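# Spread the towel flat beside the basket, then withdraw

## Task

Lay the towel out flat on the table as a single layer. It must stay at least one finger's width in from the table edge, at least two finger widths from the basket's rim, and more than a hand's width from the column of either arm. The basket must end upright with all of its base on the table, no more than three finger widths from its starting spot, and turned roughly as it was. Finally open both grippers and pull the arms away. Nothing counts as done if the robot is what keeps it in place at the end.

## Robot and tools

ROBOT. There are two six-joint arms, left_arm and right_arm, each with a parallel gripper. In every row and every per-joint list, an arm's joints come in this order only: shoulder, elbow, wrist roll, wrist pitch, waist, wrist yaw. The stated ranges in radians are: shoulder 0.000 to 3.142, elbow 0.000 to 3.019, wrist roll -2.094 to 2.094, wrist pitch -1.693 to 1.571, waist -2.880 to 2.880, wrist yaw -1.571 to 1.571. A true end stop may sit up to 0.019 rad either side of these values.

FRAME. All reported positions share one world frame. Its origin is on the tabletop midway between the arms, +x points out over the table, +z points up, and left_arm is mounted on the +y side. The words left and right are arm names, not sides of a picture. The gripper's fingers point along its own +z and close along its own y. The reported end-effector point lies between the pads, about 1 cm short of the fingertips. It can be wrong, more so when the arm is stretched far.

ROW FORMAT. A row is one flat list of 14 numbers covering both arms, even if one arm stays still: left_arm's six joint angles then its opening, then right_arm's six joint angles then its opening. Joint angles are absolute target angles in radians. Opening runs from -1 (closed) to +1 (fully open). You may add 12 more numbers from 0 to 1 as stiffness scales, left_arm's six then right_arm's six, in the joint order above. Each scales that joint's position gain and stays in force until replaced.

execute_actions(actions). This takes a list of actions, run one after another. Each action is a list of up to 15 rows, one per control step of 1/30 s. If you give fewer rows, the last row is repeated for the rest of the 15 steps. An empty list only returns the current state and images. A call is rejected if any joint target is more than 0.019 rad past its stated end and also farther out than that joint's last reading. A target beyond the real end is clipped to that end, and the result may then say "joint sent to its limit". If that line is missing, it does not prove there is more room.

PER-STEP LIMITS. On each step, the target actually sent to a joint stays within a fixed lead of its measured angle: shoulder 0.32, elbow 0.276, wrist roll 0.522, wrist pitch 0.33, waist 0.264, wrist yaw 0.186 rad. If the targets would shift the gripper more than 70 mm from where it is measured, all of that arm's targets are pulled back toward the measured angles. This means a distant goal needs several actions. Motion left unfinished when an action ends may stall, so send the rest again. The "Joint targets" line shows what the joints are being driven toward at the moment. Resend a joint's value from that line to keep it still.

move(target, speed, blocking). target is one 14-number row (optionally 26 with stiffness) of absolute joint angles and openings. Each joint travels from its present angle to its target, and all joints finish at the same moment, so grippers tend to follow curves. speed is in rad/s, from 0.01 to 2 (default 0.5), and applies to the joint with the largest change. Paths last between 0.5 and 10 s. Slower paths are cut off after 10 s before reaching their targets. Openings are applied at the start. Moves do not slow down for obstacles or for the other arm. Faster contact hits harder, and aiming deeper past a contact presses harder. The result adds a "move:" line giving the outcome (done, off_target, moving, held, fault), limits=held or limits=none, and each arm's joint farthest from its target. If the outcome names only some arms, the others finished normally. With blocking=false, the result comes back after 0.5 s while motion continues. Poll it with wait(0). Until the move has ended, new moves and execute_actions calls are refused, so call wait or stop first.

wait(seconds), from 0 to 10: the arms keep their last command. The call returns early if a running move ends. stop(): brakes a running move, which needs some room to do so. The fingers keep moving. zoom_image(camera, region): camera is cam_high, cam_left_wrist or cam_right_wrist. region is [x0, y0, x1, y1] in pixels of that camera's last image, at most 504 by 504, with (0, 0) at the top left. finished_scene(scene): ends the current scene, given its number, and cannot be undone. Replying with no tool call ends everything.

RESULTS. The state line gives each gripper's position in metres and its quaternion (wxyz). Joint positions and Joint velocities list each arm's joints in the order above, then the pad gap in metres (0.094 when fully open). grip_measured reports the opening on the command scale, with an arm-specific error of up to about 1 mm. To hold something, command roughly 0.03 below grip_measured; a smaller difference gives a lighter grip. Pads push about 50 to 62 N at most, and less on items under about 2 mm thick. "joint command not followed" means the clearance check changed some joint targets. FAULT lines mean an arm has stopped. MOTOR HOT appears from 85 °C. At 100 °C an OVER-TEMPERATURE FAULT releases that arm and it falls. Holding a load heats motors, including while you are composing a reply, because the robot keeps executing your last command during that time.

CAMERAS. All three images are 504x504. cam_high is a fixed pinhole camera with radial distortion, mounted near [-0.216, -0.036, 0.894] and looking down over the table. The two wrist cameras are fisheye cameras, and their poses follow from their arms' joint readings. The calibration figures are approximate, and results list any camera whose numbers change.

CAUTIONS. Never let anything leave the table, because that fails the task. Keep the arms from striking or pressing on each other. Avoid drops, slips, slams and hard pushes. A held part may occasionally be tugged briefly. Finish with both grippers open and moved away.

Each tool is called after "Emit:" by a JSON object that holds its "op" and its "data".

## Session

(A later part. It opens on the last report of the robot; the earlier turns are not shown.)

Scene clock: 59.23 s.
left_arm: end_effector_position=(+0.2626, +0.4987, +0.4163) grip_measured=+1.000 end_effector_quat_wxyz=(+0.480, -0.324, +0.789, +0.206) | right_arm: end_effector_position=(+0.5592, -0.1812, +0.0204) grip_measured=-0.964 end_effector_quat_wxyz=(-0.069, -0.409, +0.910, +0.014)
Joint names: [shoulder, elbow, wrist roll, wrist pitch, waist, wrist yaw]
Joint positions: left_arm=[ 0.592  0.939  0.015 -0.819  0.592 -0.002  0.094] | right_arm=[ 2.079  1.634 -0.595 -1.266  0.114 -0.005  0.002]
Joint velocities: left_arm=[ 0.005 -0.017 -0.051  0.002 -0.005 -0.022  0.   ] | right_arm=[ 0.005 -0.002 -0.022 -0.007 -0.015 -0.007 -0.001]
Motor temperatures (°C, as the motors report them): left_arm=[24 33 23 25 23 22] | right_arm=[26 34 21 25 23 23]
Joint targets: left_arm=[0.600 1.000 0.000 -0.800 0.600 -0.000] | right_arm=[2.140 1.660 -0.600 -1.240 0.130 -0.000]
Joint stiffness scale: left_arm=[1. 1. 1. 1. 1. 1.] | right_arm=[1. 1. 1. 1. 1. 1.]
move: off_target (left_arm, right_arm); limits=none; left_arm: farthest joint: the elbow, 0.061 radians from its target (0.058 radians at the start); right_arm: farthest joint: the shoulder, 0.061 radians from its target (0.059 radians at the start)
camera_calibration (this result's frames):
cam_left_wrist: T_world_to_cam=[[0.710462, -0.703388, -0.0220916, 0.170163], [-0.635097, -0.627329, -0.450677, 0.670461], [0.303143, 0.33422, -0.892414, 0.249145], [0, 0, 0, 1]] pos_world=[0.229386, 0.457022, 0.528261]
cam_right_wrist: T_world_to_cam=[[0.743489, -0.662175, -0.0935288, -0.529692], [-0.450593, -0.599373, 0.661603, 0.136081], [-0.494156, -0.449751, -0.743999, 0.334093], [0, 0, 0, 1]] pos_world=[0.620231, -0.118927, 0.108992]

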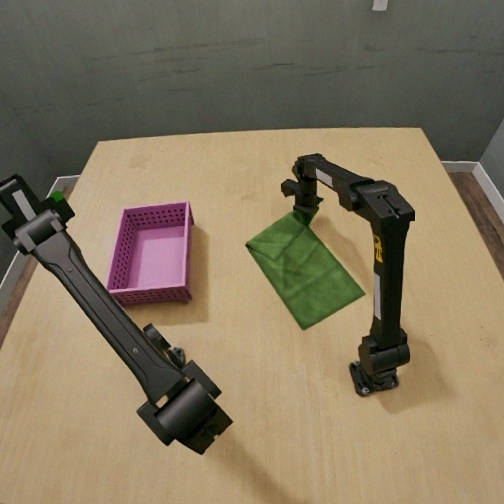

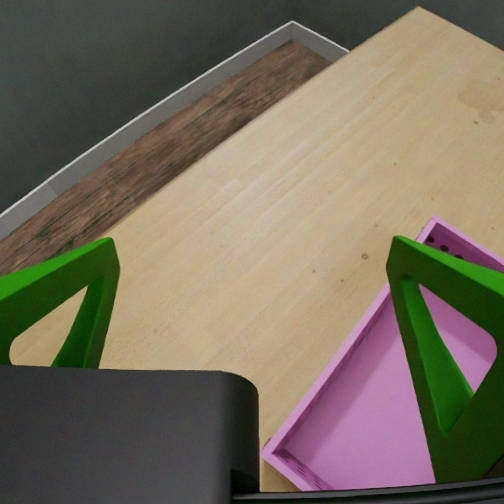

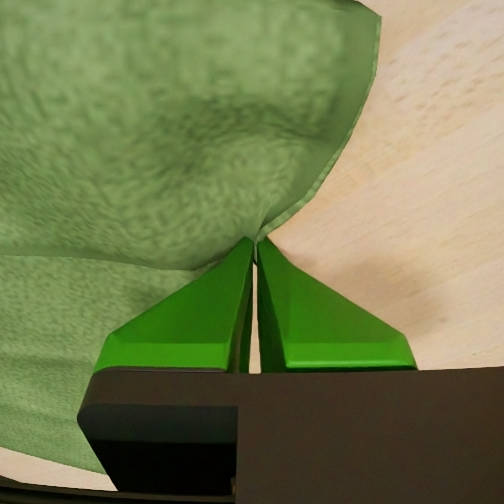

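Emit:
{"op": "move", "data": {"target": [0.6,1.0,0,-0.8,0.6,0,1,2.03,1.87,-0.6,-1.4,0.22,0,-1], "speed": 0.15}}

Emit:
{"op": "move", "data": {"target": [0.6,1.0,0,-0.8,0.6,0,1,2.25,2.0,-0.6,-1.32,0.27,0,-1], "speed": 0.12}}

Emit:
{"op": "move", "data": {"target": [0.6,1.0,0,-0.8,0.6,0,1,2.25,2.0,-0.6,-1.32,0.27,0,0.2]}}

Emit:
{"op": "move", "data": {"target": [0.6,1.0,0,-0.8,0.6,0,1,1.9,2.0,-0.6,-1.4,0.27,0,0.2]}}

Emit:
{"op": "move", "data": {"target": [0.6,1.0,0,-0.8,0.6,0,1,0.8,0.9,0,-1.5,-0.3,0,0.2], "speed": 0.8}}

Scene clock: 72.07 s.
left_arm: end_effector_position=(+0.2626, +0.4986, +0.4178) grip_measured=+1.000 end_effector_quat_wxyz=(+0.481, -0.324, +0.788, +0.207) | right_arm: end_effector_position=(+0.5822, -0.1151, +0.1016) grip_measured=-0.965 end_effector_quat_wxyz=(-0.025, -0.453, +0.891, +0.005)
Joint names: [shoulder, elbow, wrist roll, wrist pitch, waist, wrist yaw]
Joint positions: left_arm=[ 0.592  0.942  0.015 -0.819  0.592 -0.002  0.094] | right_arm=[ 2.054  1.824 -0.595 -1.392  0.208 -0.005  0.002]
Joint velocities: left_arm=[ 0.005  0.002 -0.051 -0.007  0.005  0.037  0.   ] | right_arm=[ 0.005 -0.007 -0.037 -0.007 -0.005 -0.037  0.001]
Motor temperatures (°C, as the motors report them): left_arm=[24 34 23 25 23 22] | right_arm=[27 35 21 25 23 23]
Joint targets: left_arm=[0.600 1.000 0.000 -0.800 0.600 -0.000] | right_arm=[2.030 1.870 -0.600 -1.400 0.220 -0.000]
Joint stiffness scale: left_arm=[1. 1. 1. 1. 1. 1.] | right_arm=[1. 1. 1. 1. 1. 1.]
move: off_target (left_arm, right_arm); limits=none; left_arm: farthest joint: the elbow, 0.058 radians from its target (0.061 radians at the start); right_arm: farthest joint: the elbow, 0.046 radians from its target (0.236 radians at the start)
camera_calibration (this result's frames):
cam_left_wrist: T_world_to_cam=[[0.710504, -0.703346, -0.0220999, 0.170169], [-0.63425, -0.626469, -0.453059, 0.671456], [0.304813, 0.335917, -0.891206, 0.248756], [0, 0, 0, 1]] pos_world=[0.229142, 0.456773, 0.529663]
cam_right_wrist: T_world_to_cam=[[0.808464, -0.586911, -0.0438313, -0.529692], [-0.44504, -0.658371, 0.607032, 0.127939], [-0.385131, -0.471256, -0.793468, 0.374682], [0, 0, 0, 1]] pos_world=[0.629477, -0.0500795, 0.196418]

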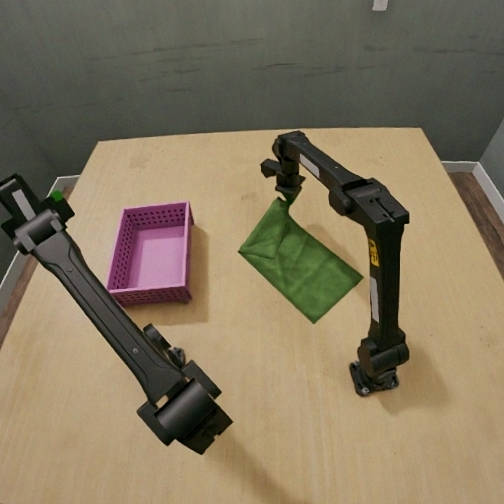

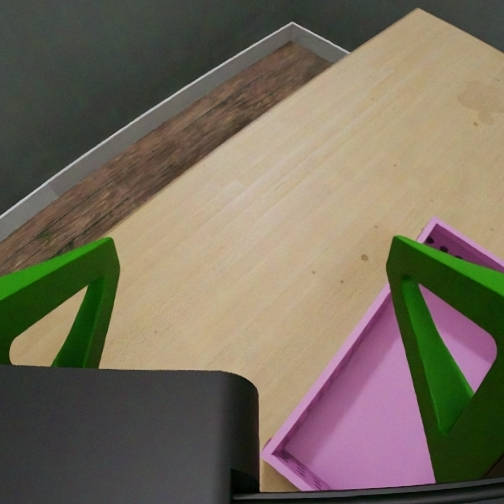

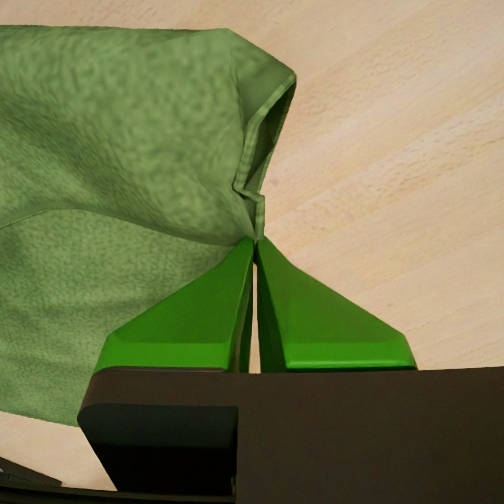

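Scene clock: 74.07 s.
left_arm: end_effector_position=(+0.2626, +0.4987, +0.4156) grip_measured=+1.000 end_effector_quat_wxyz=(+0.479, -0.324, +0.789, +0.206) | right_arm: end_effector_position=(+0.6162, -0.0695, +0.0397) grip_measured=-0.965 end_effector_quat_wxyz=(-0.017, -0.474, +0.880, +0.004)
Joint names: [shoulder, elbow, wrist roll, wrist pitch, waist, wrist yaw]
Joint positions: left_arm=[ 0.592  0.938  0.015 -0.819  0.592 -0.002  0.094] | right_arm=[ 2.226  1.951 -0.595 -1.33   0.256 -0.004  0.002]
Joint velocities: left_arm=[-0.005  0.012  0.051 -0.002 -0.015  0.022  0.   ] | right_arm=[-0.005 -0.002 -0.066 -0.002 -0.005 -0.022  0.   ]
Motor temperatures (°C, as the motors report them): left_arm=[24 34 23 25 23 22] | right_arm=[27 35 21 25 23 23]
Joint targets: left_arm=[0.600 1.000 0.000 -0.800 0.600 0.000] | right_arm=[2.250 2.000 -0.600 -1.320 0.270 0.000]
Joint stiffness scale: left_arm=[1. 1. 1. 1. 1. 1.] | right_arm=[1. 1. 1. 1. 1. 1.]
move: off_target (left_arm, right_arm); limits=none; left_arm: farthest joint: the elbow, 0.062 radians from its target (0.058 radians at the start); right_arm: farthest joint: the elbow, 0.049 radians from its target (0.176 radians at the start)
camera_calibration (this result's frames):
cam_left_wrist: T_world_to_cam=[[0.710445, -0.703406, -0.022088, 0.170161], [-0.635458, -0.627697, -0.449656, 0.670034], [0.302426, 0.333491, -0.892929, 0.249311], [0, 0, 0, 1]] pos_world=[0.22949, 0.457127, 0.52766]
cam_right_wrist: T_world_to_cam=[[0.835919, -0.547781, -0.0342952, -0.547689], [-0.422607, -0.682253, 0.596602, 0.195603], [-0.350205, -0.484217, -0.801804, 0.338065], [0, 0, 0, 1]] pos_world=[0.658878, -0.00286639, 0.135582]

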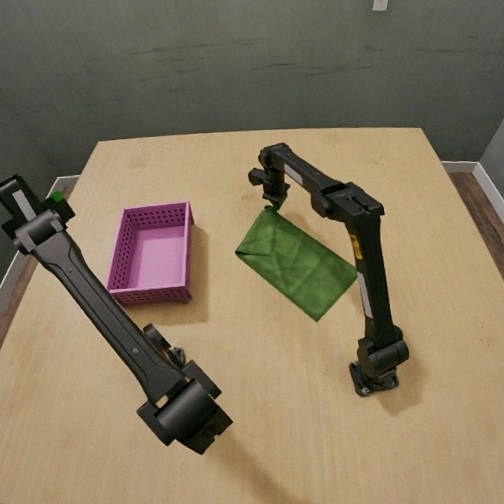

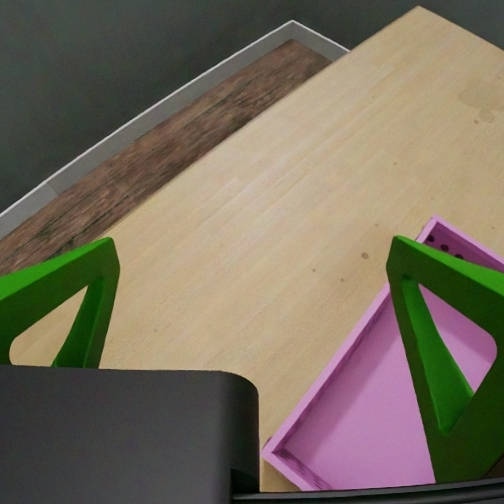

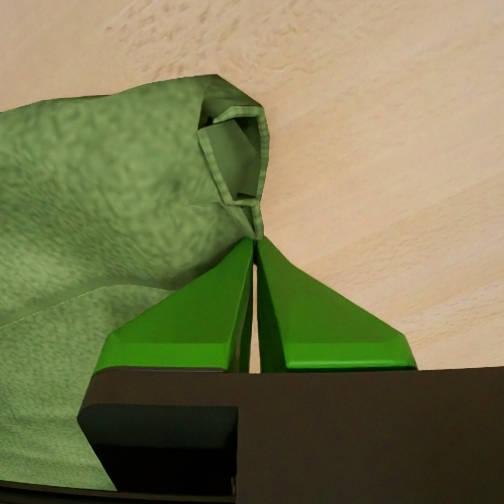

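Scene clock: 74.87 s.
left_arm: end_effector_position=(+0.2626, +0.4986, +0.4178) grip_measured=+1.000 end_effector_quat_wxyz=(+0.481, -0.324, +0.788, +0.207) | right_arm: end_effector_position=(+0.6162, -0.0695, +0.0397) grip_measured=+0.198 end_effector_quat_wxyz=(-0.017, -0.474, +0.880, +0.004)
Joint names: [shoulder, elbow, wrist roll, wrist pitch, waist, wrist yaw]
Joint positions: left_arm=[ 0.592  0.942  0.015 -0.819  0.592 -0.002  0.094] | right_arm=[ 2.226  1.951 -0.595 -1.33   0.256 -0.004  0.056]
Joint velocities: left_arm=[ 0.005 -0.002 -0.007  0.002 -0.005 -0.066  0.   ] | right_arm=[-0.015 -0.012  0.037 -0.027 -0.005 -0.051 -0.001]
Motor temperatures (°C, as the motors report them): left_arm=[24 34 23 25 23 22] | right_arm=[27 35 21 25 23 23]
Joint targets: left_arm=[0.600 1.000 -0.000 -0.800 0.600 -0.000] | right_arm=[2.250 2.000 -0.600 -1.320 0.270 0.000]
Joint stiffness scale: left_arm=[1. 1. 1. 1. 1. 1.] | right_arm=[1. 1. 1. 1. 1. 1.]
move: off_target (left_arm, right_arm); limits=none; left_arm: farthest joint: the elbow, 0.058 radians from its target (0.062 radians at the start); right_arm: farthest joint: the elbow, 0.049 radians from its target (0.049 radians at the start)
camera_calibration (this result's frames):
cam_left_wrist: T_world_to_cam=[[0.710504, -0.703346, -0.0220999, 0.170169], [-0.63425, -0.626469, -0.453059, 0.671456], [0.304813, 0.335917, -0.891206, 0.248756], [0, 0, 0, 1]] pos_world=[0.229142, 0.456773, 0.529663]
cam_right_wrist: T_world_to_cam=[[0.835919, -0.547781, -0.0342952, -0.547689], [-0.422607, -0.682253, 0.596602, 0.195603], [-0.350205, -0.484217, -0.801804, 0.338065], [0, 0, 0, 1]] pos_world=[0.658878, -0.00286639, 0.135582]

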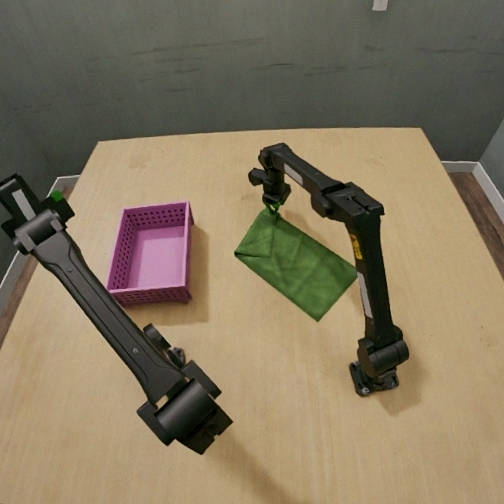

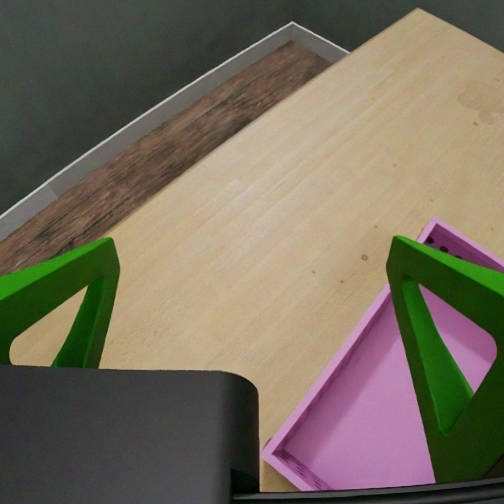

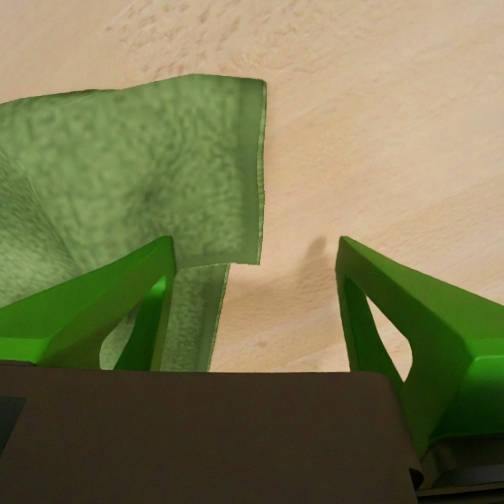

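Scene clock: 76.13 s.
left_arm: end_effector_position=(+0.2626, +0.4987, +0.4161) grip_measured=+1.000 end_effector_quat_wxyz=(+0.480, -0.324, +0.789, +0.206) | right_arm: end_effector_position=(+0.6005, -0.0760, +0.2668) grip_measured=+0.198 end_effector_quat_wxyz=(+0.133, -0.470, +0.872, -0.011)
Joint names: [shoulder, elbow, wrist roll, wrist pitch, waist, wrist yaw]
Joint positions: left_arm=[ 0.592  0.939  0.015 -0.819  0.592 -0.002  0.094] | right_arm=[ 1.884  1.973 -0.595 -1.392  0.256 -0.004  0.056]
Joint velocities: left_arm=[-0.015 -0.002 -0.037 -0.017 -0.005  0.007  0.   ] | right_arm=[-0.015  0.002 -0.007 -0.022 -0.005 -0.037  0.   ]
Motor temperatures (°C, as the motors report them): left_arm=[24 34 23 25 23 22] | right_arm=[27 35 21 25 23 23]
Joint targets: left_arm=[0.600 1.000 0.000 -0.800 0.600 0.000] | right_arm=[1.900 2.000 -0.600 -1.400 0.270 -0.000]
Joint stiffness scale: left_arm=[1. 1. 1. 1. 1. 1.] | right_arm=[1. 1. 1. 1. 1. 1.]
move: off_target (left_arm, right_arm); limits=none; left_arm: farthest joint: the elbow, 0.061 radians from its target (0.058 radians at the start); right_arm: farthest joint: the elbow, 0.027 radians from its target (0.049 radians at the start)
camera_calibration (this result's frames):
cam_left_wrist: T_world_to_cam=[[0.710457, -0.703394, -0.0220904, 0.170163], [-0.635217, -0.627452, -0.450337, 0.670318], [0.302904, 0.333977, -0.892585, 0.2492], [0, 0, 0, 1]] pos_world=[0.229421, 0.457057, 0.52806]
cam_right_wrist: T_world_to_cam=[[0.821763, -0.553648, 0.134832, -0.567417], [-0.559465, -0.738979, 0.375378, 0.185943], [-0.10819, -0.383905, -0.917012, 0.404543], [0, 0, 0, 1]] pos_world=[0.614078, -0.0214353, 0.377678]

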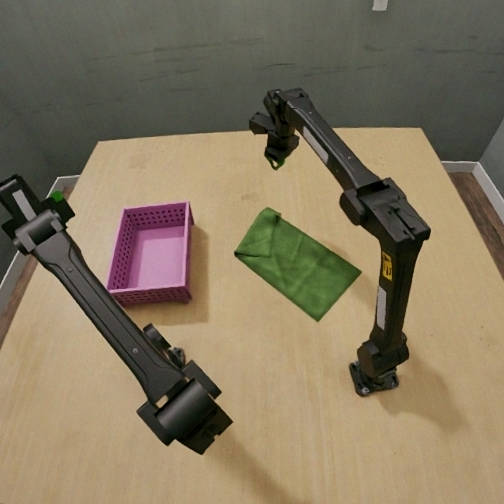

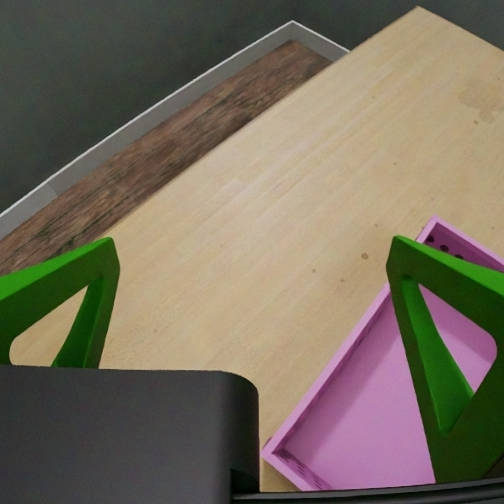

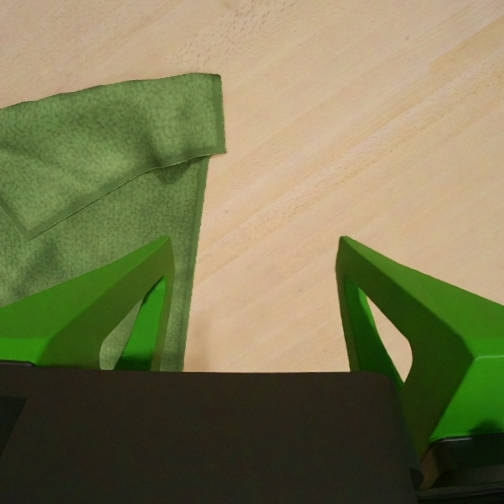

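Scene clock: 78.30 s.
left_arm: end_effector_position=(+0.2626, +0.4986, +0.4180) grip_measured=+1.000 end_effector_quat_wxyz=(+0.481, -0.324, +0.788, +0.207) | right_arm: end_effector_position=(+0.2259, -0.3585, +0.2441) grip_measured=+0.198 end_effector_quat_wxyz=(+0.086, +0.070, +0.994, -0.005)
Joint names: [shoulder, elbow, wrist roll, wrist pitch, waist, wrist yaw]
Joint positions: left_arm=[ 0.592  0.942  0.015 -0.819  0.592 -0.002  0.094] | right_arm=[ 0.794  0.894 -0.01  -1.498 -0.288 -0.004  0.056]
Joint velocities: left_arm=[-0.005 -0.012 -0.051  0.007 -0.005 -0.037  0.   ] | right_arm=[-0.005 -0.017 -0.007 -0.002 -0.005  0.022 -0.   ]
Motor temperatures (°C, as the motors report them): left_arm=[24 34 23 25 23 22] | right_arm=[27 35 21 25 23 23]
Joint targets: left_arm=[0.600 1.000 -0.000 -0.800 0.600 0.000] | right_arm=[0.800 0.900 -0.000 -1.500 -0.300 -0.000]
Joint stiffness scale: left_arm=[1. 1. 1. 1. 1. 1.] | right_arm=[1. 1. 1. 1. 1. 1.]
move: off_target (left_arm); limits=none; left_arm: farthest joint: the elbow, 0.058 radians from its target (0.061 radians at the start); right_arm: farthest joint: the waist, 0.012 radians from its target (0.556 radians at the start)
camera_calibration (this result's frames):
cam_left_wrist: T_world_to_cam=[[0.71051, -0.70334, -0.0221011, 0.17017], [-0.634129, -0.626346, -0.453399, 0.671598], [0.305051, 0.33616, -0.891033, 0.2487], [0, 0, 0, 1]] pos_world=[0.229107, 0.456737, 0.529863]
cam_right_wrist: T_world_to_cam=[[-0.134596, -0.990821, -0.0125429, -0.317629], [-0.897003, 0.116453, 0.426409, 0.14661], [-0.421035, 0.0686438, -0.904443, 0.464578], [0, 0, 0, 1]] pos_world=[0.284362, -0.363677, 0.353684]

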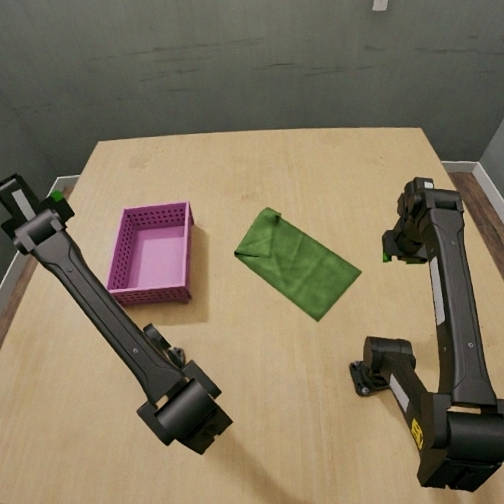

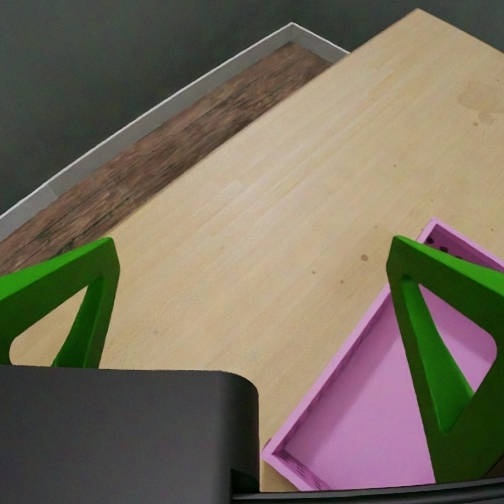

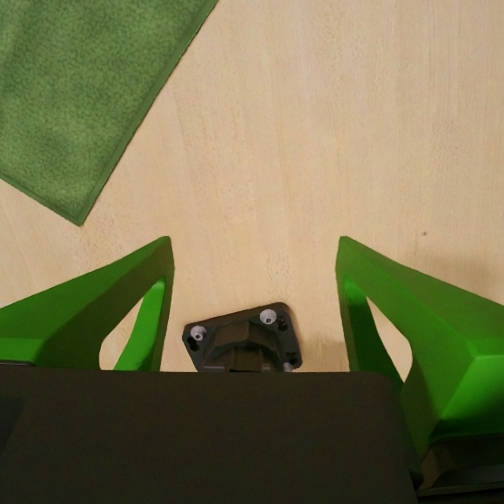

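Emit:
{"op": "move", "data": {"target": [0.6,1.0,0,-0.8,0.6,0,1,2.15,2.0,-0.6,-1.4,0.27,0,0.2], "speed": 0.8}}

Emit:
{"op": "move", "data": {"target": [0.6,1.0,0,-0.8,0.6,0,1,2.31,2.0,-0.6,-1.38,0.27,0,0.2], "speed": 0.15}}

Emit:
{"op": "move", "data": {"target": [0.6,1.0,0,-0.8,0.6,0,1,2.31,2.0,-0.6,-1.38,0.27,0,-1]}}

Scene clock: 90.03 s.
left_arm: end_effector_position=(+0.2626, +0.4986, +0.4178) grip_measured=+1.000 end_effector_quat_wxyz=(+0.481, -0.324, +0.788, +0.207) | right_arm: end_effector_position=(+0.5995, -0.0626, +0.0863) grip_measured=+0.198 end_effector_quat_wxyz=(-0.018, -0.480, +0.877, +0.003)
Joint names: [shoulder, elbow, wrist roll, wrist pitch, waist, wrist yaw]
Joint positions: left_arm=[ 0.592  0.942  0.015 -0.819  0.592 -0.002  0.094] | right_arm=[ 2.156  1.954 -0.589 -1.405  0.275 -0.004  0.056]
Joint velocities: left_arm=[-0.005  0.002 -0.051 -0.007 -0.005  0.066  0.   ] | right_arm=[-0.005 -0.002 -0.007  0.002 -0.005  0.037  0.001]
Motor temperatures (°C, as the motors report them): left_arm=[24 34 23 25 23 22] | right_arm=[26 36 21 25 23 23]
Joint targets: left_arm=[0.600 1.000 -0.000 -0.800 0.600 -0.000] | right_arm=[2.150 2.000 -0.600 -1.400 0.270 0.000]
Joint stiffness scale: left_arm=[1. 1. 1. 1. 1. 1.] | right_arm=[1. 1. 1. 1. 1. 1.]
move: off_target (left_arm, right_arm); limits=none; left_arm: farthest joint: the elbow, 0.058 radians from its target (0.058 radians at the start); right_arm: farthest joint: the elbow, 0.046 radians from its target (1.106 radians at the start)
camera_calibration (this result's frames):
cam_left_wrist: T_world_to_cam=[[0.710504, -0.703346, -0.0220999, 0.170169], [-0.63425, -0.626469, -0.453059, 0.671456], [0.304813, 0.335917, -0.891206, 0.248756], [0, 0, 0, 1]] pos_world=[0.229142, 0.456773, 0.529663]
cam_right_wrist: T_world_to_cam=[[0.843548, -0.535954, -0.0343632, -0.532105], [-0.412296, -0.687265, 0.598062, 0.1588], [-0.34415, -0.490326, -0.800713, 0.368823], [0, 0, 0, 1]] pos_world=[0.641259, 0.00479774, 0.182064]

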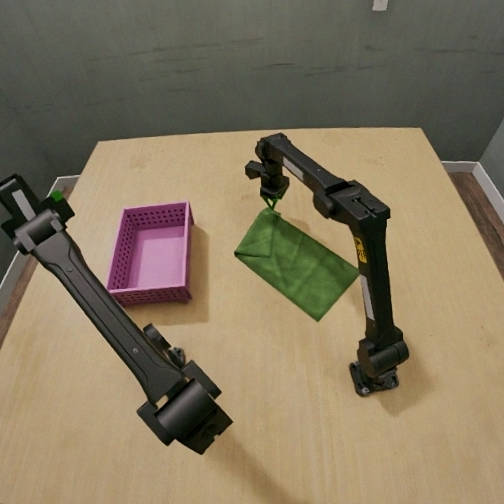

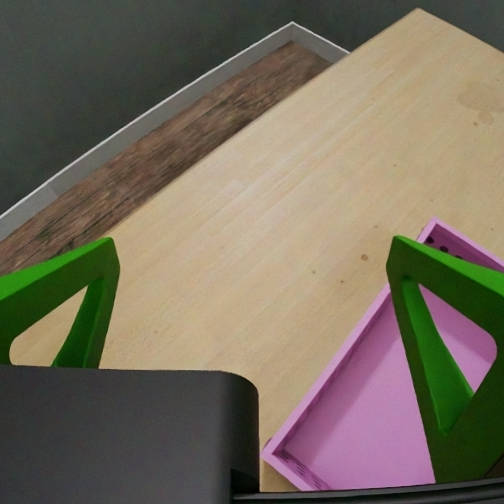

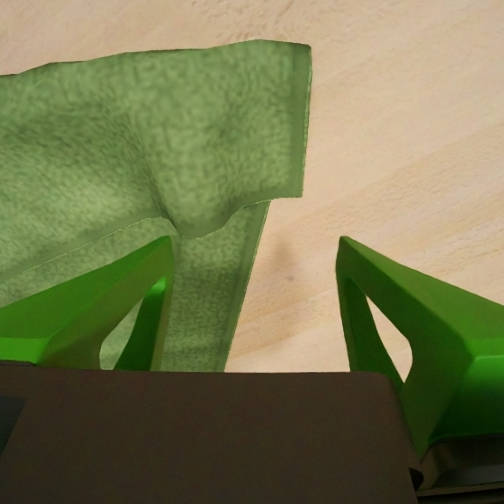

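Scene clock: 91.37 s.
left_arm: end_effector_position=(+0.2626, +0.4987, +0.4163) grip_measured=+1.000 end_effector_quat_wxyz=(+0.480, -0.324, +0.789, +0.206) | right_arm: end_effector_position=(+0.5993, -0.0630, +0.0232) grip_measured=+0.198 end_effector_quat_wxyz=(-0.058, -0.480, +0.876, +0.006)
Joint names: [shoulder, elbow, wrist roll, wrist pitch, waist, wrist yaw]
Joint positions: left_arm=[ 0.592  0.939  0.015 -0.819  0.592 -0.002  0.094] | right_arm=[ 2.263  1.967 -0.589 -1.391  0.275 -0.002  0.056]
Joint velocities: left_arm=[-0.005 -0.007 -0.022  0.002  0.005 -0.037  0.   ] | right_arm=[-0.024 -0.002  0.007 -0.022 -0.005 -0.022  0.   ]
Motor temperatures (°C, as the motors report them): left_arm=[24 34 23 25 23 22] | right_arm=[26 36 21 25 23 23]
Joint targets: left_arm=[0.600 1.000 0.000 -0.800 0.600 0.000] | right_arm=[2.310 2.000 -0.600 -1.380 0.270 -0.000]
Joint stiffness scale: left_arm=[1. 1. 1. 1. 1. 1.] | right_arm=[1. 1. 1. 1. 1. 1.]
move: off_target (left_arm, right_arm); limits=none; left_arm: farthest joint: the elbow, 0.061 radians from its target (0.058 radians at the start); right_arm: farthest joint: the shoulder, 0.047 radians from its target (0.154 radians at the start)
camera_calibration (this result's frames):
cam_left_wrist: T_world_to_cam=[[0.710462, -0.703388, -0.0220916, 0.170163], [-0.635097, -0.627329, -0.450677, 0.670461], [0.303143, 0.33422, -0.892414, 0.249145], [0, 0, 0, 1]] pos_world=[0.229386, 0.457022, 0.528261]
cam_right_wrist: T_world_to_cam=[[0.839569, -0.537724, -0.0773118, -0.531096], [-0.366882, -0.666181, 0.649307, 0.169118], [-0.400652, -0.516774, -0.756586, 0.349172], [0, 0, 0, 1]] pos_world=[0.647834, 0.00752339, 0.11331]

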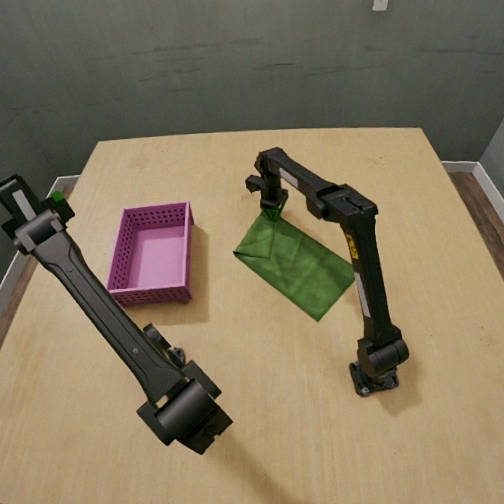

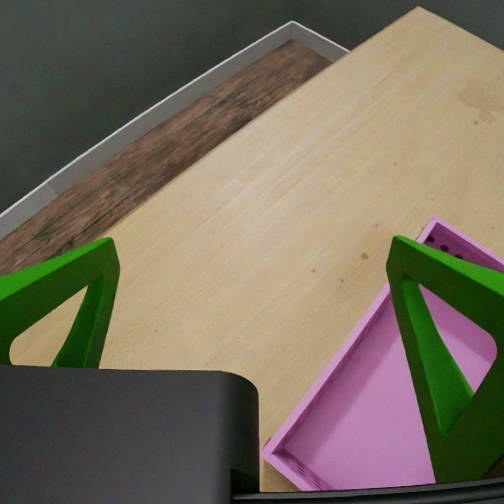

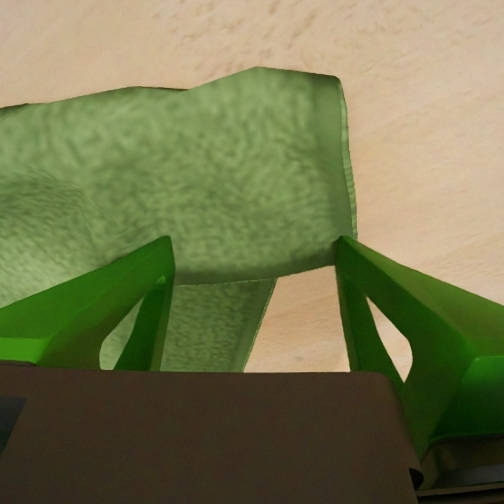

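Scene clock: 92.17 s.
left_arm: end_effector_position=(+0.2626, +0.4987, +0.4175) grip_measured=+1.000 end_effector_quat_wxyz=(+0.481, -0.324, +0.788, +0.206) | right_arm: end_effector_position=(+0.6000, -0.0628, +0.0240) grip_measured=-0.950 end_effector_quat_wxyz=(-0.057, -0.480, +0.875, +0.005)
Joint names: [shoulder, elbow, wrist roll, wrist pitch, waist, wrist yaw]
Joint positions: left_arm=[ 0.593  0.941  0.015 -0.819  0.592 -0.002  0.094] | right_arm=[ 2.262  1.969 -0.591 -1.391  0.275 -0.001  0.002]
Joint velocities: left_arm=[-0.015 -0.012  0.007 -0.002 -0.005 -0.051  0.   ] | right_arm=[-0.005 -0.012  0.007  0.007 -0.015 -0.095  0.   ]
Motor temperatures (°C, as the motors report them): left_arm=[24 34 23 25 23 22] | right_arm=[26 36 21 25 23 23]
Joint targets: left_arm=[0.600 1.000 -0.000 -0.800 0.600 -0.000] | right_arm=[2.310 2.000 -0.600 -1.380 0.270 0.000]
Joint stiffness scale: left_arm=[1. 1. 1. 1. 1. 1.] | right_arm=[1. 1. 1. 1. 1. 1.]
move: off_target (left_arm, right_arm); limits=none; left_arm: farthest joint: the elbow, 0.059 radians from its target (0.061 radians at the start); right_arm: farthest joint: the shoulder, 0.048 radians from its target (0.047 radians at the start)
camera_calibration (this result's frames):
cam_left_wrist: T_world_to_cam=[[0.710492, -0.703358, -0.0220975, 0.17017], [-0.634493, -0.626715, -0.452379, 0.67131], [0.304336, 0.335432, -0.891552, 0.248915], [0, 0, 0, 1]] pos_world=[0.229283, 0.456917, 0.529367]
cam_right_wrist: T_world_to_cam=[[0.840406, -0.536669, -0.0755238, -0.532013], [-0.36759, -0.666855, 0.648215, 0.169325], [-0.39824, -0.517002, -0.757703, 0.348778], [0, 0, 0, 1]] pos_world=[0.648246, 0.00771958, 0.114331]

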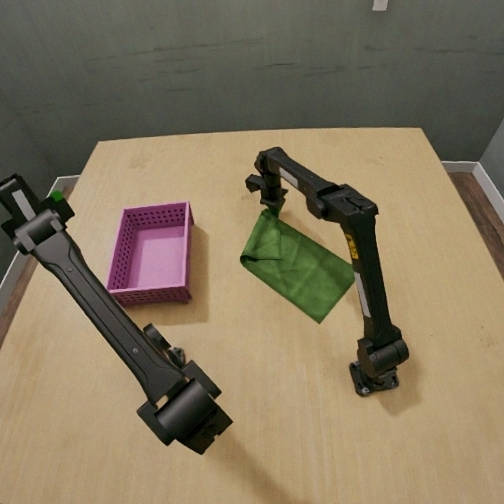

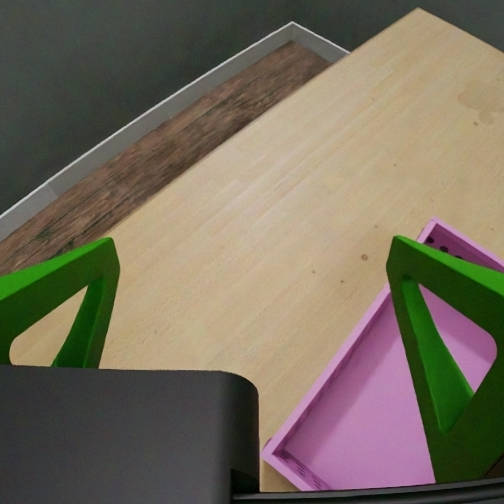

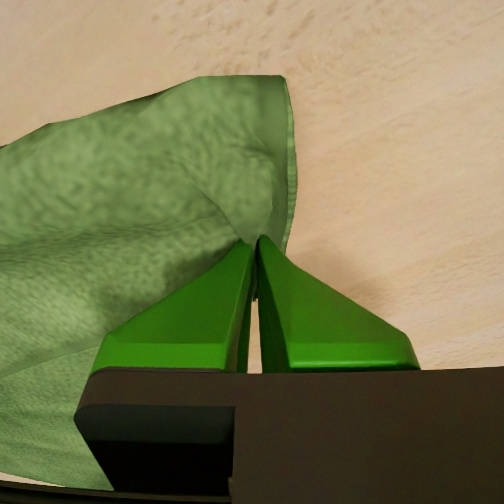

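Good hold. Lift high.

Emit:
{"op": "move", "data": {"target": [0.6,1.0,0,-0.8,0.6,0,1,1.65,1.72,-0.6,-1.6,0.1,0,-1], "speed": 0.25}}

Scene clock: 97.27 s.
left_arm: end_effector_position=(+0.2626, +0.4987, +0.4175) grip_measured=+1.000 end_effector_quat_wxyz=(+0.481, -0.324, +0.788, +0.206) | right_arm: end_effector_position=(+0.4990, -0.1975, +0.2762) grip_measured=-0.950 end_effector_quat_wxyz=(+0.016, -0.408, +0.913, -0.002)
Joint names: [shoulder, elbow, wrist roll, wrist pitch, waist, wrist yaw]
Joint positions: left_arm=[ 0.593  0.941  0.015 -0.819  0.592 -0.002  0.094] | right_arm=[ 1.663  1.716 -0.591 -1.593  0.113 -0.001  0.002]
Joint velocities: left_arm=[ 0.005  0.012 -0.007  0.002  0.005 -0.007  0.   ] | right_arm=[-0.005  0.002 -0.022  0.002 -0.005 -0.125 -0.   ]
Motor temperatures (°C, as the motors report them): left_arm=[24 34 23 25 23 22] | right_arm=[27 36 21 25 23 23]
Joint targets: left_arm=[0.600 1.000 -0.000 -0.800 0.600 0.000] | right_arm=[1.650 1.720 -0.600 -1.600 0.100 0.000]
Joint stiffness scale: left_arm=[1. 1. 1. 1. 1. 1.] | right_arm=[1. 1. 1. 1. 1. 1.]
move: off_target (left_arm); limits=none; left_arm: farthest joint: the elbow, 0.059 radians from its target (0.059 radians at the start); right_arm: farthest joint: the waist, 0.013 radians from its target (0.175 radians at the start)
camera_calibration (this result's frames):
cam_left_wrist: T_world_to_cam=[[0.710492, -0.703358, -0.0220975, 0.17017], [-0.634493, -0.626715, -0.452379, 0.67131], [0.304336, 0.335432, -0.891552, 0.248915], [0, 0, 0, 1]] pos_world=[0.229283, 0.456917, 0.529367]
cam_right_wrist: T_world_to_cam=[[0.747685, -0.664026, 0.00601417, -0.501791], [-0.555597, -0.620584, 0.553342, 0.00808572], [-0.363701, -0.417067, -0.832933, 0.453251], [0, 0, 0, 1]] pos_world=[0.544522, -0.139149, 0.376071]

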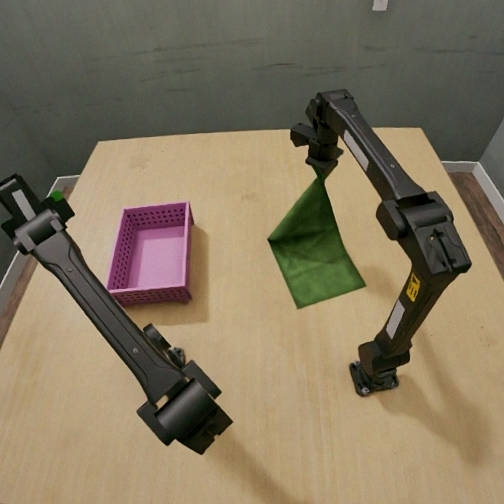

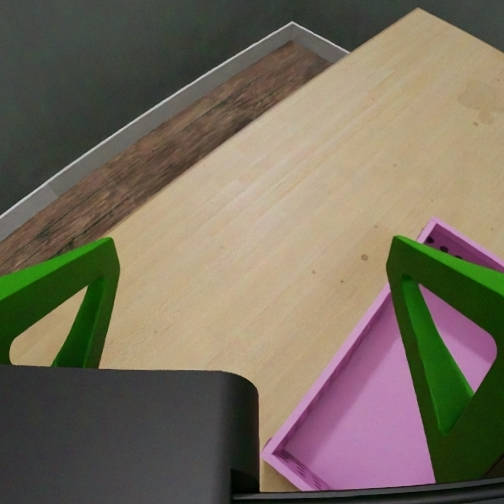

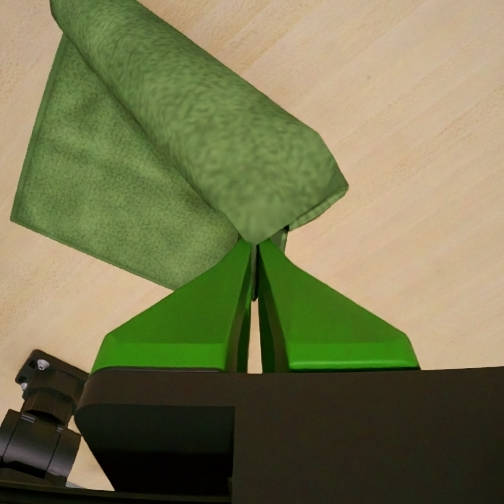

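Emit:
{"op": "move", "data": {"target": [0.6,1.0,0,-0.8,0.6,0,1,2.0,2.2,-0.6,-1.5,0.2,0,-1], "speed": 0.4}}

Emit:
{"op": "zoom_image", "data": {"camera": "cam_high", "region": [230,120,400,320]}}

Scene clock: 101.47 s.
left_arm: end_effector_position=(+0.2626, +0.4987, +0.4175) grip_measured=+1.000 end_effector_quat_wxyz=(+0.481, -0.324, +0.788, +0.206) | right_arm: end_effector_position=(+0.6338, -0.1116, +0.2716) grip_measured=-0.950 end_effector_quat_wxyz=(+0.110, -0.439, +0.891, -0.014)
Joint names: [shoulder, elbow, wrist roll, wrist pitch, waist, wrist yaw]
Joint positions: left_arm=[ 0.593  0.941  0.015 -0.819  0.592 -0.002  0.094] | right_arm=[ 1.984  2.146 -0.591 -1.511  0.188 -0.001  0.002]
Joint velocities: left_arm=[ 0.005 -0.007 -0.037  0.017 -0.005  0.037  0.   ] | right_arm=[-0.015 -0.002  0.037 -0.002 -0.005 -0.022 -0.   ]
Motor temperatures (°C, as the motors report them): left_arm=[24 34 23 25 23 22] | right_arm=[27 36 21 25 23 23]
Joint targets: left_arm=[0.600 1.000 0.000 -0.800 0.600 -0.000] | right_arm=[2.000 2.200 -0.600 -1.500 0.200 0.000]
Joint stiffness scale: left_arm=[1. 1. 1. 1. 1. 1.] | right_arm=[1. 1. 1. 1. 1. 1.]
move: off_target (left_arm, right_arm); limits=none; left_arm: farthest joint: the elbow, 0.059 radians from its target (0.059 radians at the start); right_arm: farthest joint: the elbow, 0.054 radians from its target (0.484 radians at the start)
camera_calibration (this result's frames):
cam_left_wrist: T_world_to_cam=[[0.710492, -0.703358, -0.0220975, 0.17017], [-0.634493, -0.626715, -0.452379, 0.67131], [0.304336, 0.335432, -0.891552, 0.248915], [0, 0, 0, 1]] pos_world=[0.229283, 0.456917, 0.529367]
cam_right_wrist: T_world_to_cam=[[0.784623, -0.609887, 0.111374, -0.591444], [-0.594746, -0.689727, 0.412983, 0.194044], [-0.175056, -0.390275, -0.903903, 0.437028], [0, 0, 0, 1]] pos_world=[0.655972, -0.0563157, 0.380766]

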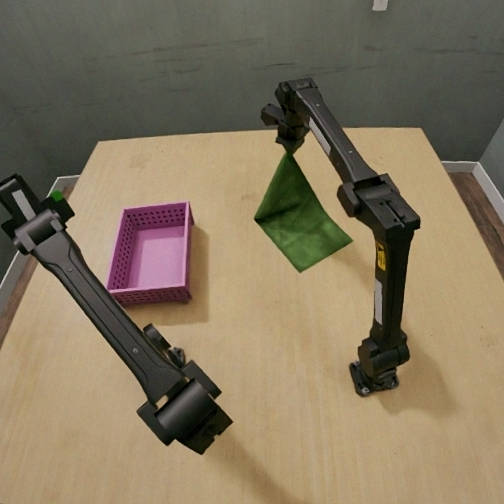

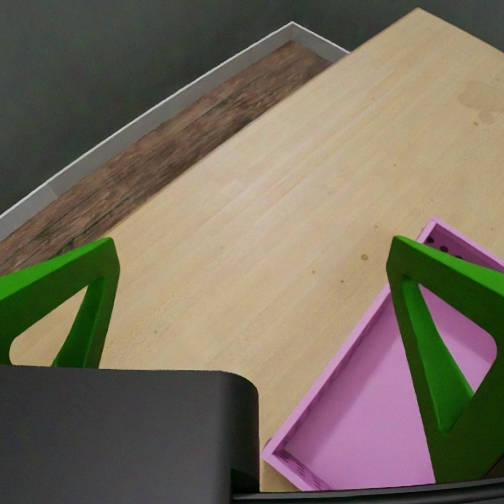

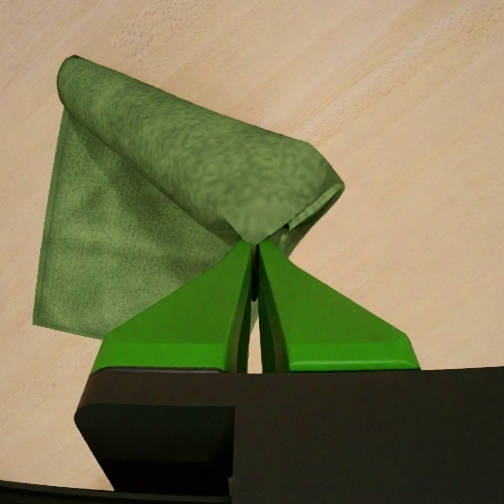

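Region (230, 120, 400, 320) of cam_high's 504x504 image, scaled by 2.520, with more detail than that image has; it fills the left 428 columns of this view, and the rest is white.

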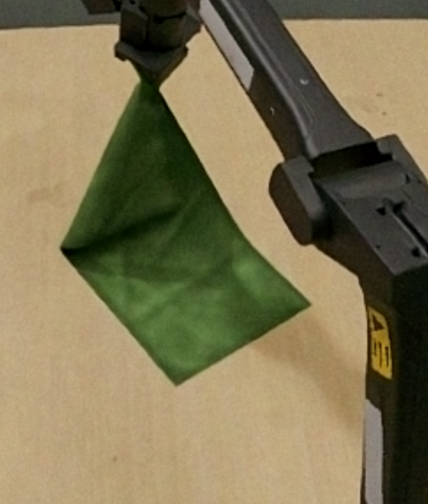

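Emit:
{"op": "move", "data": {"target": [0.6,1.0,0,-0.8,0.6,0,1,1.6,1.85,1.2,-1.65,0.1,0,-1], "speed": 0.5}}

Scene clock: 109.00 s.
left_arm: end_effector_position=(+0.2626, +0.4987, +0.4177) grip_measured=+1.000 end_effector_quat_wxyz=(+0.481, -0.324, +0.788, +0.206) | right_arm: end_effector_position=(+0.5041, -0.1948, +0.3476) grip_measured=-0.950 end_effector_quat_wxyz=(+0.057, +0.450, +0.890, +0.051)
Joint names: [shoulder, elbow, wrist roll, wrist pitch, waist, wrist yaw]
Joint positions: left_arm=[ 0.593  0.942  0.015 -0.819  0.592 -0.002  0.094] | right_arm=[ 1.622  1.848  1.189 -1.643  0.116 -0.001  0.002]
Joint velocities: left_arm=[-0.005  0.002  0.095  0.002 -0.015  0.051  0.   ] | right_arm=[-0.005  0.017 -0.022  0.012  0.005  0.051 -0.001]
Motor temperatures (°C, as the motors report them): left_arm=[24 35 23 25 23 22] | right_arm=[27 37 21 25 23 23]
Joint targets: left_arm=[0.600 1.000 -0.000 -0.800 0.600 0.000] | right_arm=[1.600 1.850 1.200 -1.650 0.100 0.000]
Joint stiffness scale: left_arm=[1. 1. 1. 1. 1. 1.] | right_arm=[1. 1. 1. 1. 1. 1.]
move: off_target (left_arm, right_arm); limits=none; left_arm: farthest joint: the elbow, 0.058 radians from its target (0.059 radians at the start); right_arm: farthest joint: the shoulder, 0.022 radians from its target (0.384 radians at the start)
camera_calibration (this result's frames):
cam_left_wrist: T_world_to_cam=[[0.710498, -0.703352, -0.0220987, 0.170171], [-0.634372, -0.626592, -0.452719, 0.671453], [0.304574, 0.335675, -0.891379, 0.248859], [0, 0, 0, 1]] pos_world=[0.229248, 0.456881, 0.529568]
cam_right_wrist: T_world_to_cam=[[-0.790945, -0.592367, -0.153321, 0.340725], [-0.573928, 0.631328, 0.521566, 0.237238], [-0.212163, 0.500525, -0.839322, 0.620332], [0, 0, 0, 1]] pos_world=[0.537264, -0.258432, 0.449164]

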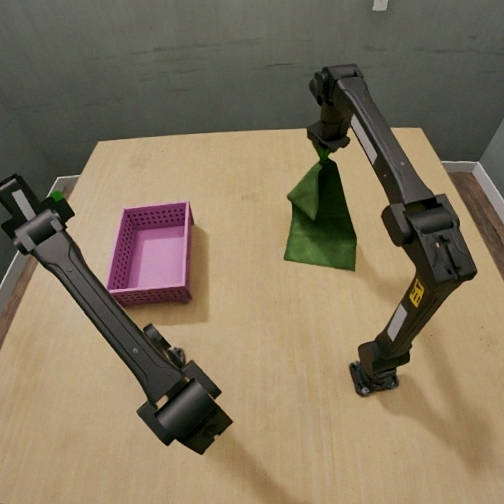

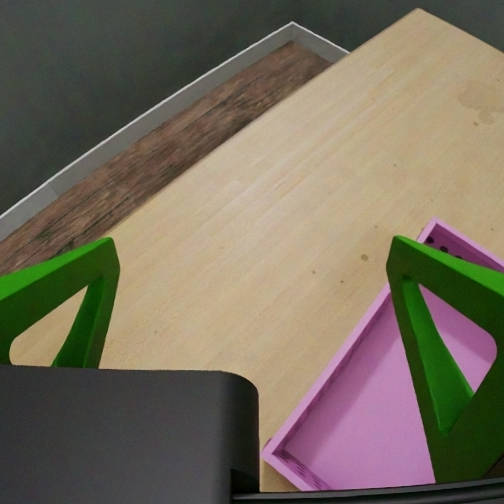

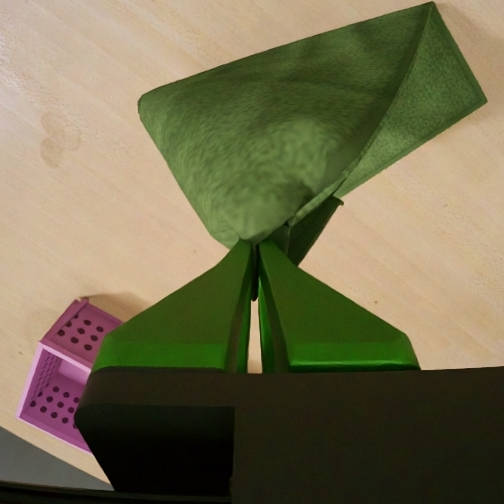

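Emit:
{"op": "move", "data": {"target": [0.6,1.0,0,-0.8,0.6,0,1,1.45,2.0,2.0,-1.65,0.0,0,-1], "speed": 0.4}}

Emit:
{"op": "zoom_image", "data": {"camera": "cam_high", "region": [230,60,450,320]}}

Scene clock: 115.03 s.
left_arm: end_effector_position=(+0.2626, +0.4987, +0.4175) grip_measured=+1.000 end_effector_quat_wxyz=(+0.481, -0.324, +0.788, +0.206) | right_arm: end_effector_position=(+0.4828, -0.2511, +0.4668) grip_measured=-0.950 end_effector_quat_wxyz=(+0.098, +0.778, +0.594, +0.180)
Joint names: [shoulder, elbow, wrist roll, wrist pitch, waist, wrist yaw]
Joint positions: left_arm=[ 0.593  0.941  0.015 -0.819  0.592 -0.002  0.094] | right_arm=[ 1.467  1.952  1.99  -1.643  0.015 -0.001  0.002]
Joint velocities: left_arm=[-0.005 -0.022  0.007  0.012  0.005 -0.051  0.   ] | right_arm=[-0.005  0.007  0.007 -0.007 -0.015  0.022 -0.001]
Motor temperatures (°C, as the motors report them): left_arm=[24 35 23 25 23 22] | right_arm=[27 37 21 25 23 23]
Joint targets: left_arm=[0.600 1.000 -0.000 -0.800 0.600 -0.000] | right_arm=[1.450 2.000 2.000 -1.650 -0.000 0.000]
Joint stiffness scale: left_arm=[1. 1. 1. 1. 1. 1.] | right_arm=[1. 1. 1. 1. 1. 1.]
move: off_target (left_arm, right_arm); limits=none; left_arm: farthest joint: the elbow, 0.059 radians from its target (0.058 radians at the start); right_arm: farthest joint: the elbow, 0.048 radians from its target (0.152 radians at the start)
camera_calibration (this result's frames):
cam_left_wrist: T_world_to_cam=[[0.710492, -0.703358, -0.0220975, 0.17017], [-0.634493, -0.626715, -0.452379, 0.67131], [0.304336, 0.335432, -0.891552, 0.248915], [0, 0, 0, 1]] pos_world=[0.229283, 0.456917, 0.529367]
cam_right_wrist: T_world_to_cam=[[-0.885113, 0.273053, -0.376851, 0.675975], [-0.0483681, 0.751417, 0.658053, -0.0889332], [0.462855, 0.600679, -0.651882, 0.355757], [0, 0, 0, 1]] pos_world=[0.429349, -0.331447, 0.545176]

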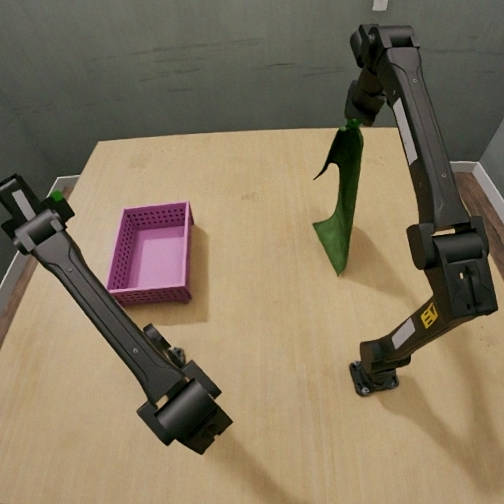

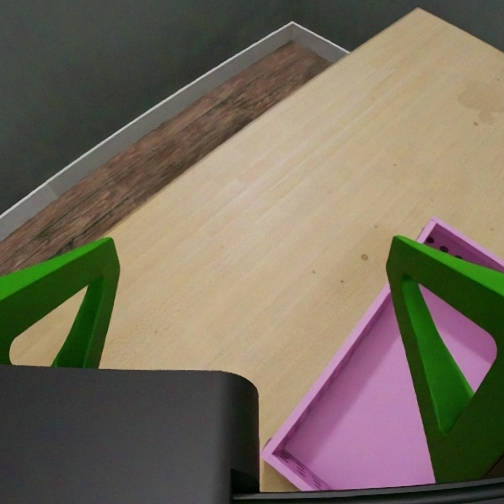

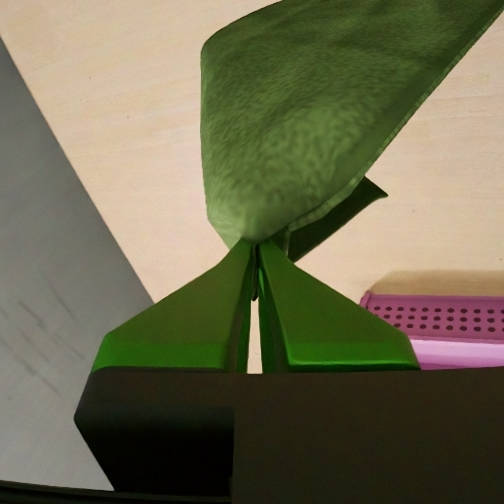

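Region (230, 60, 450, 320) of cam_high's 504x504 image, scaled by 1.938, with more detail than that image has; it fills the left 426 columns of this view, and the rest is white.

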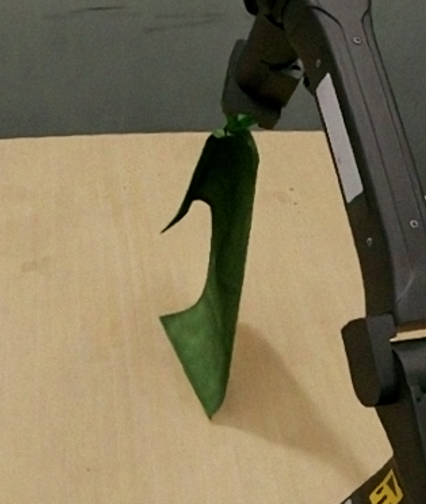

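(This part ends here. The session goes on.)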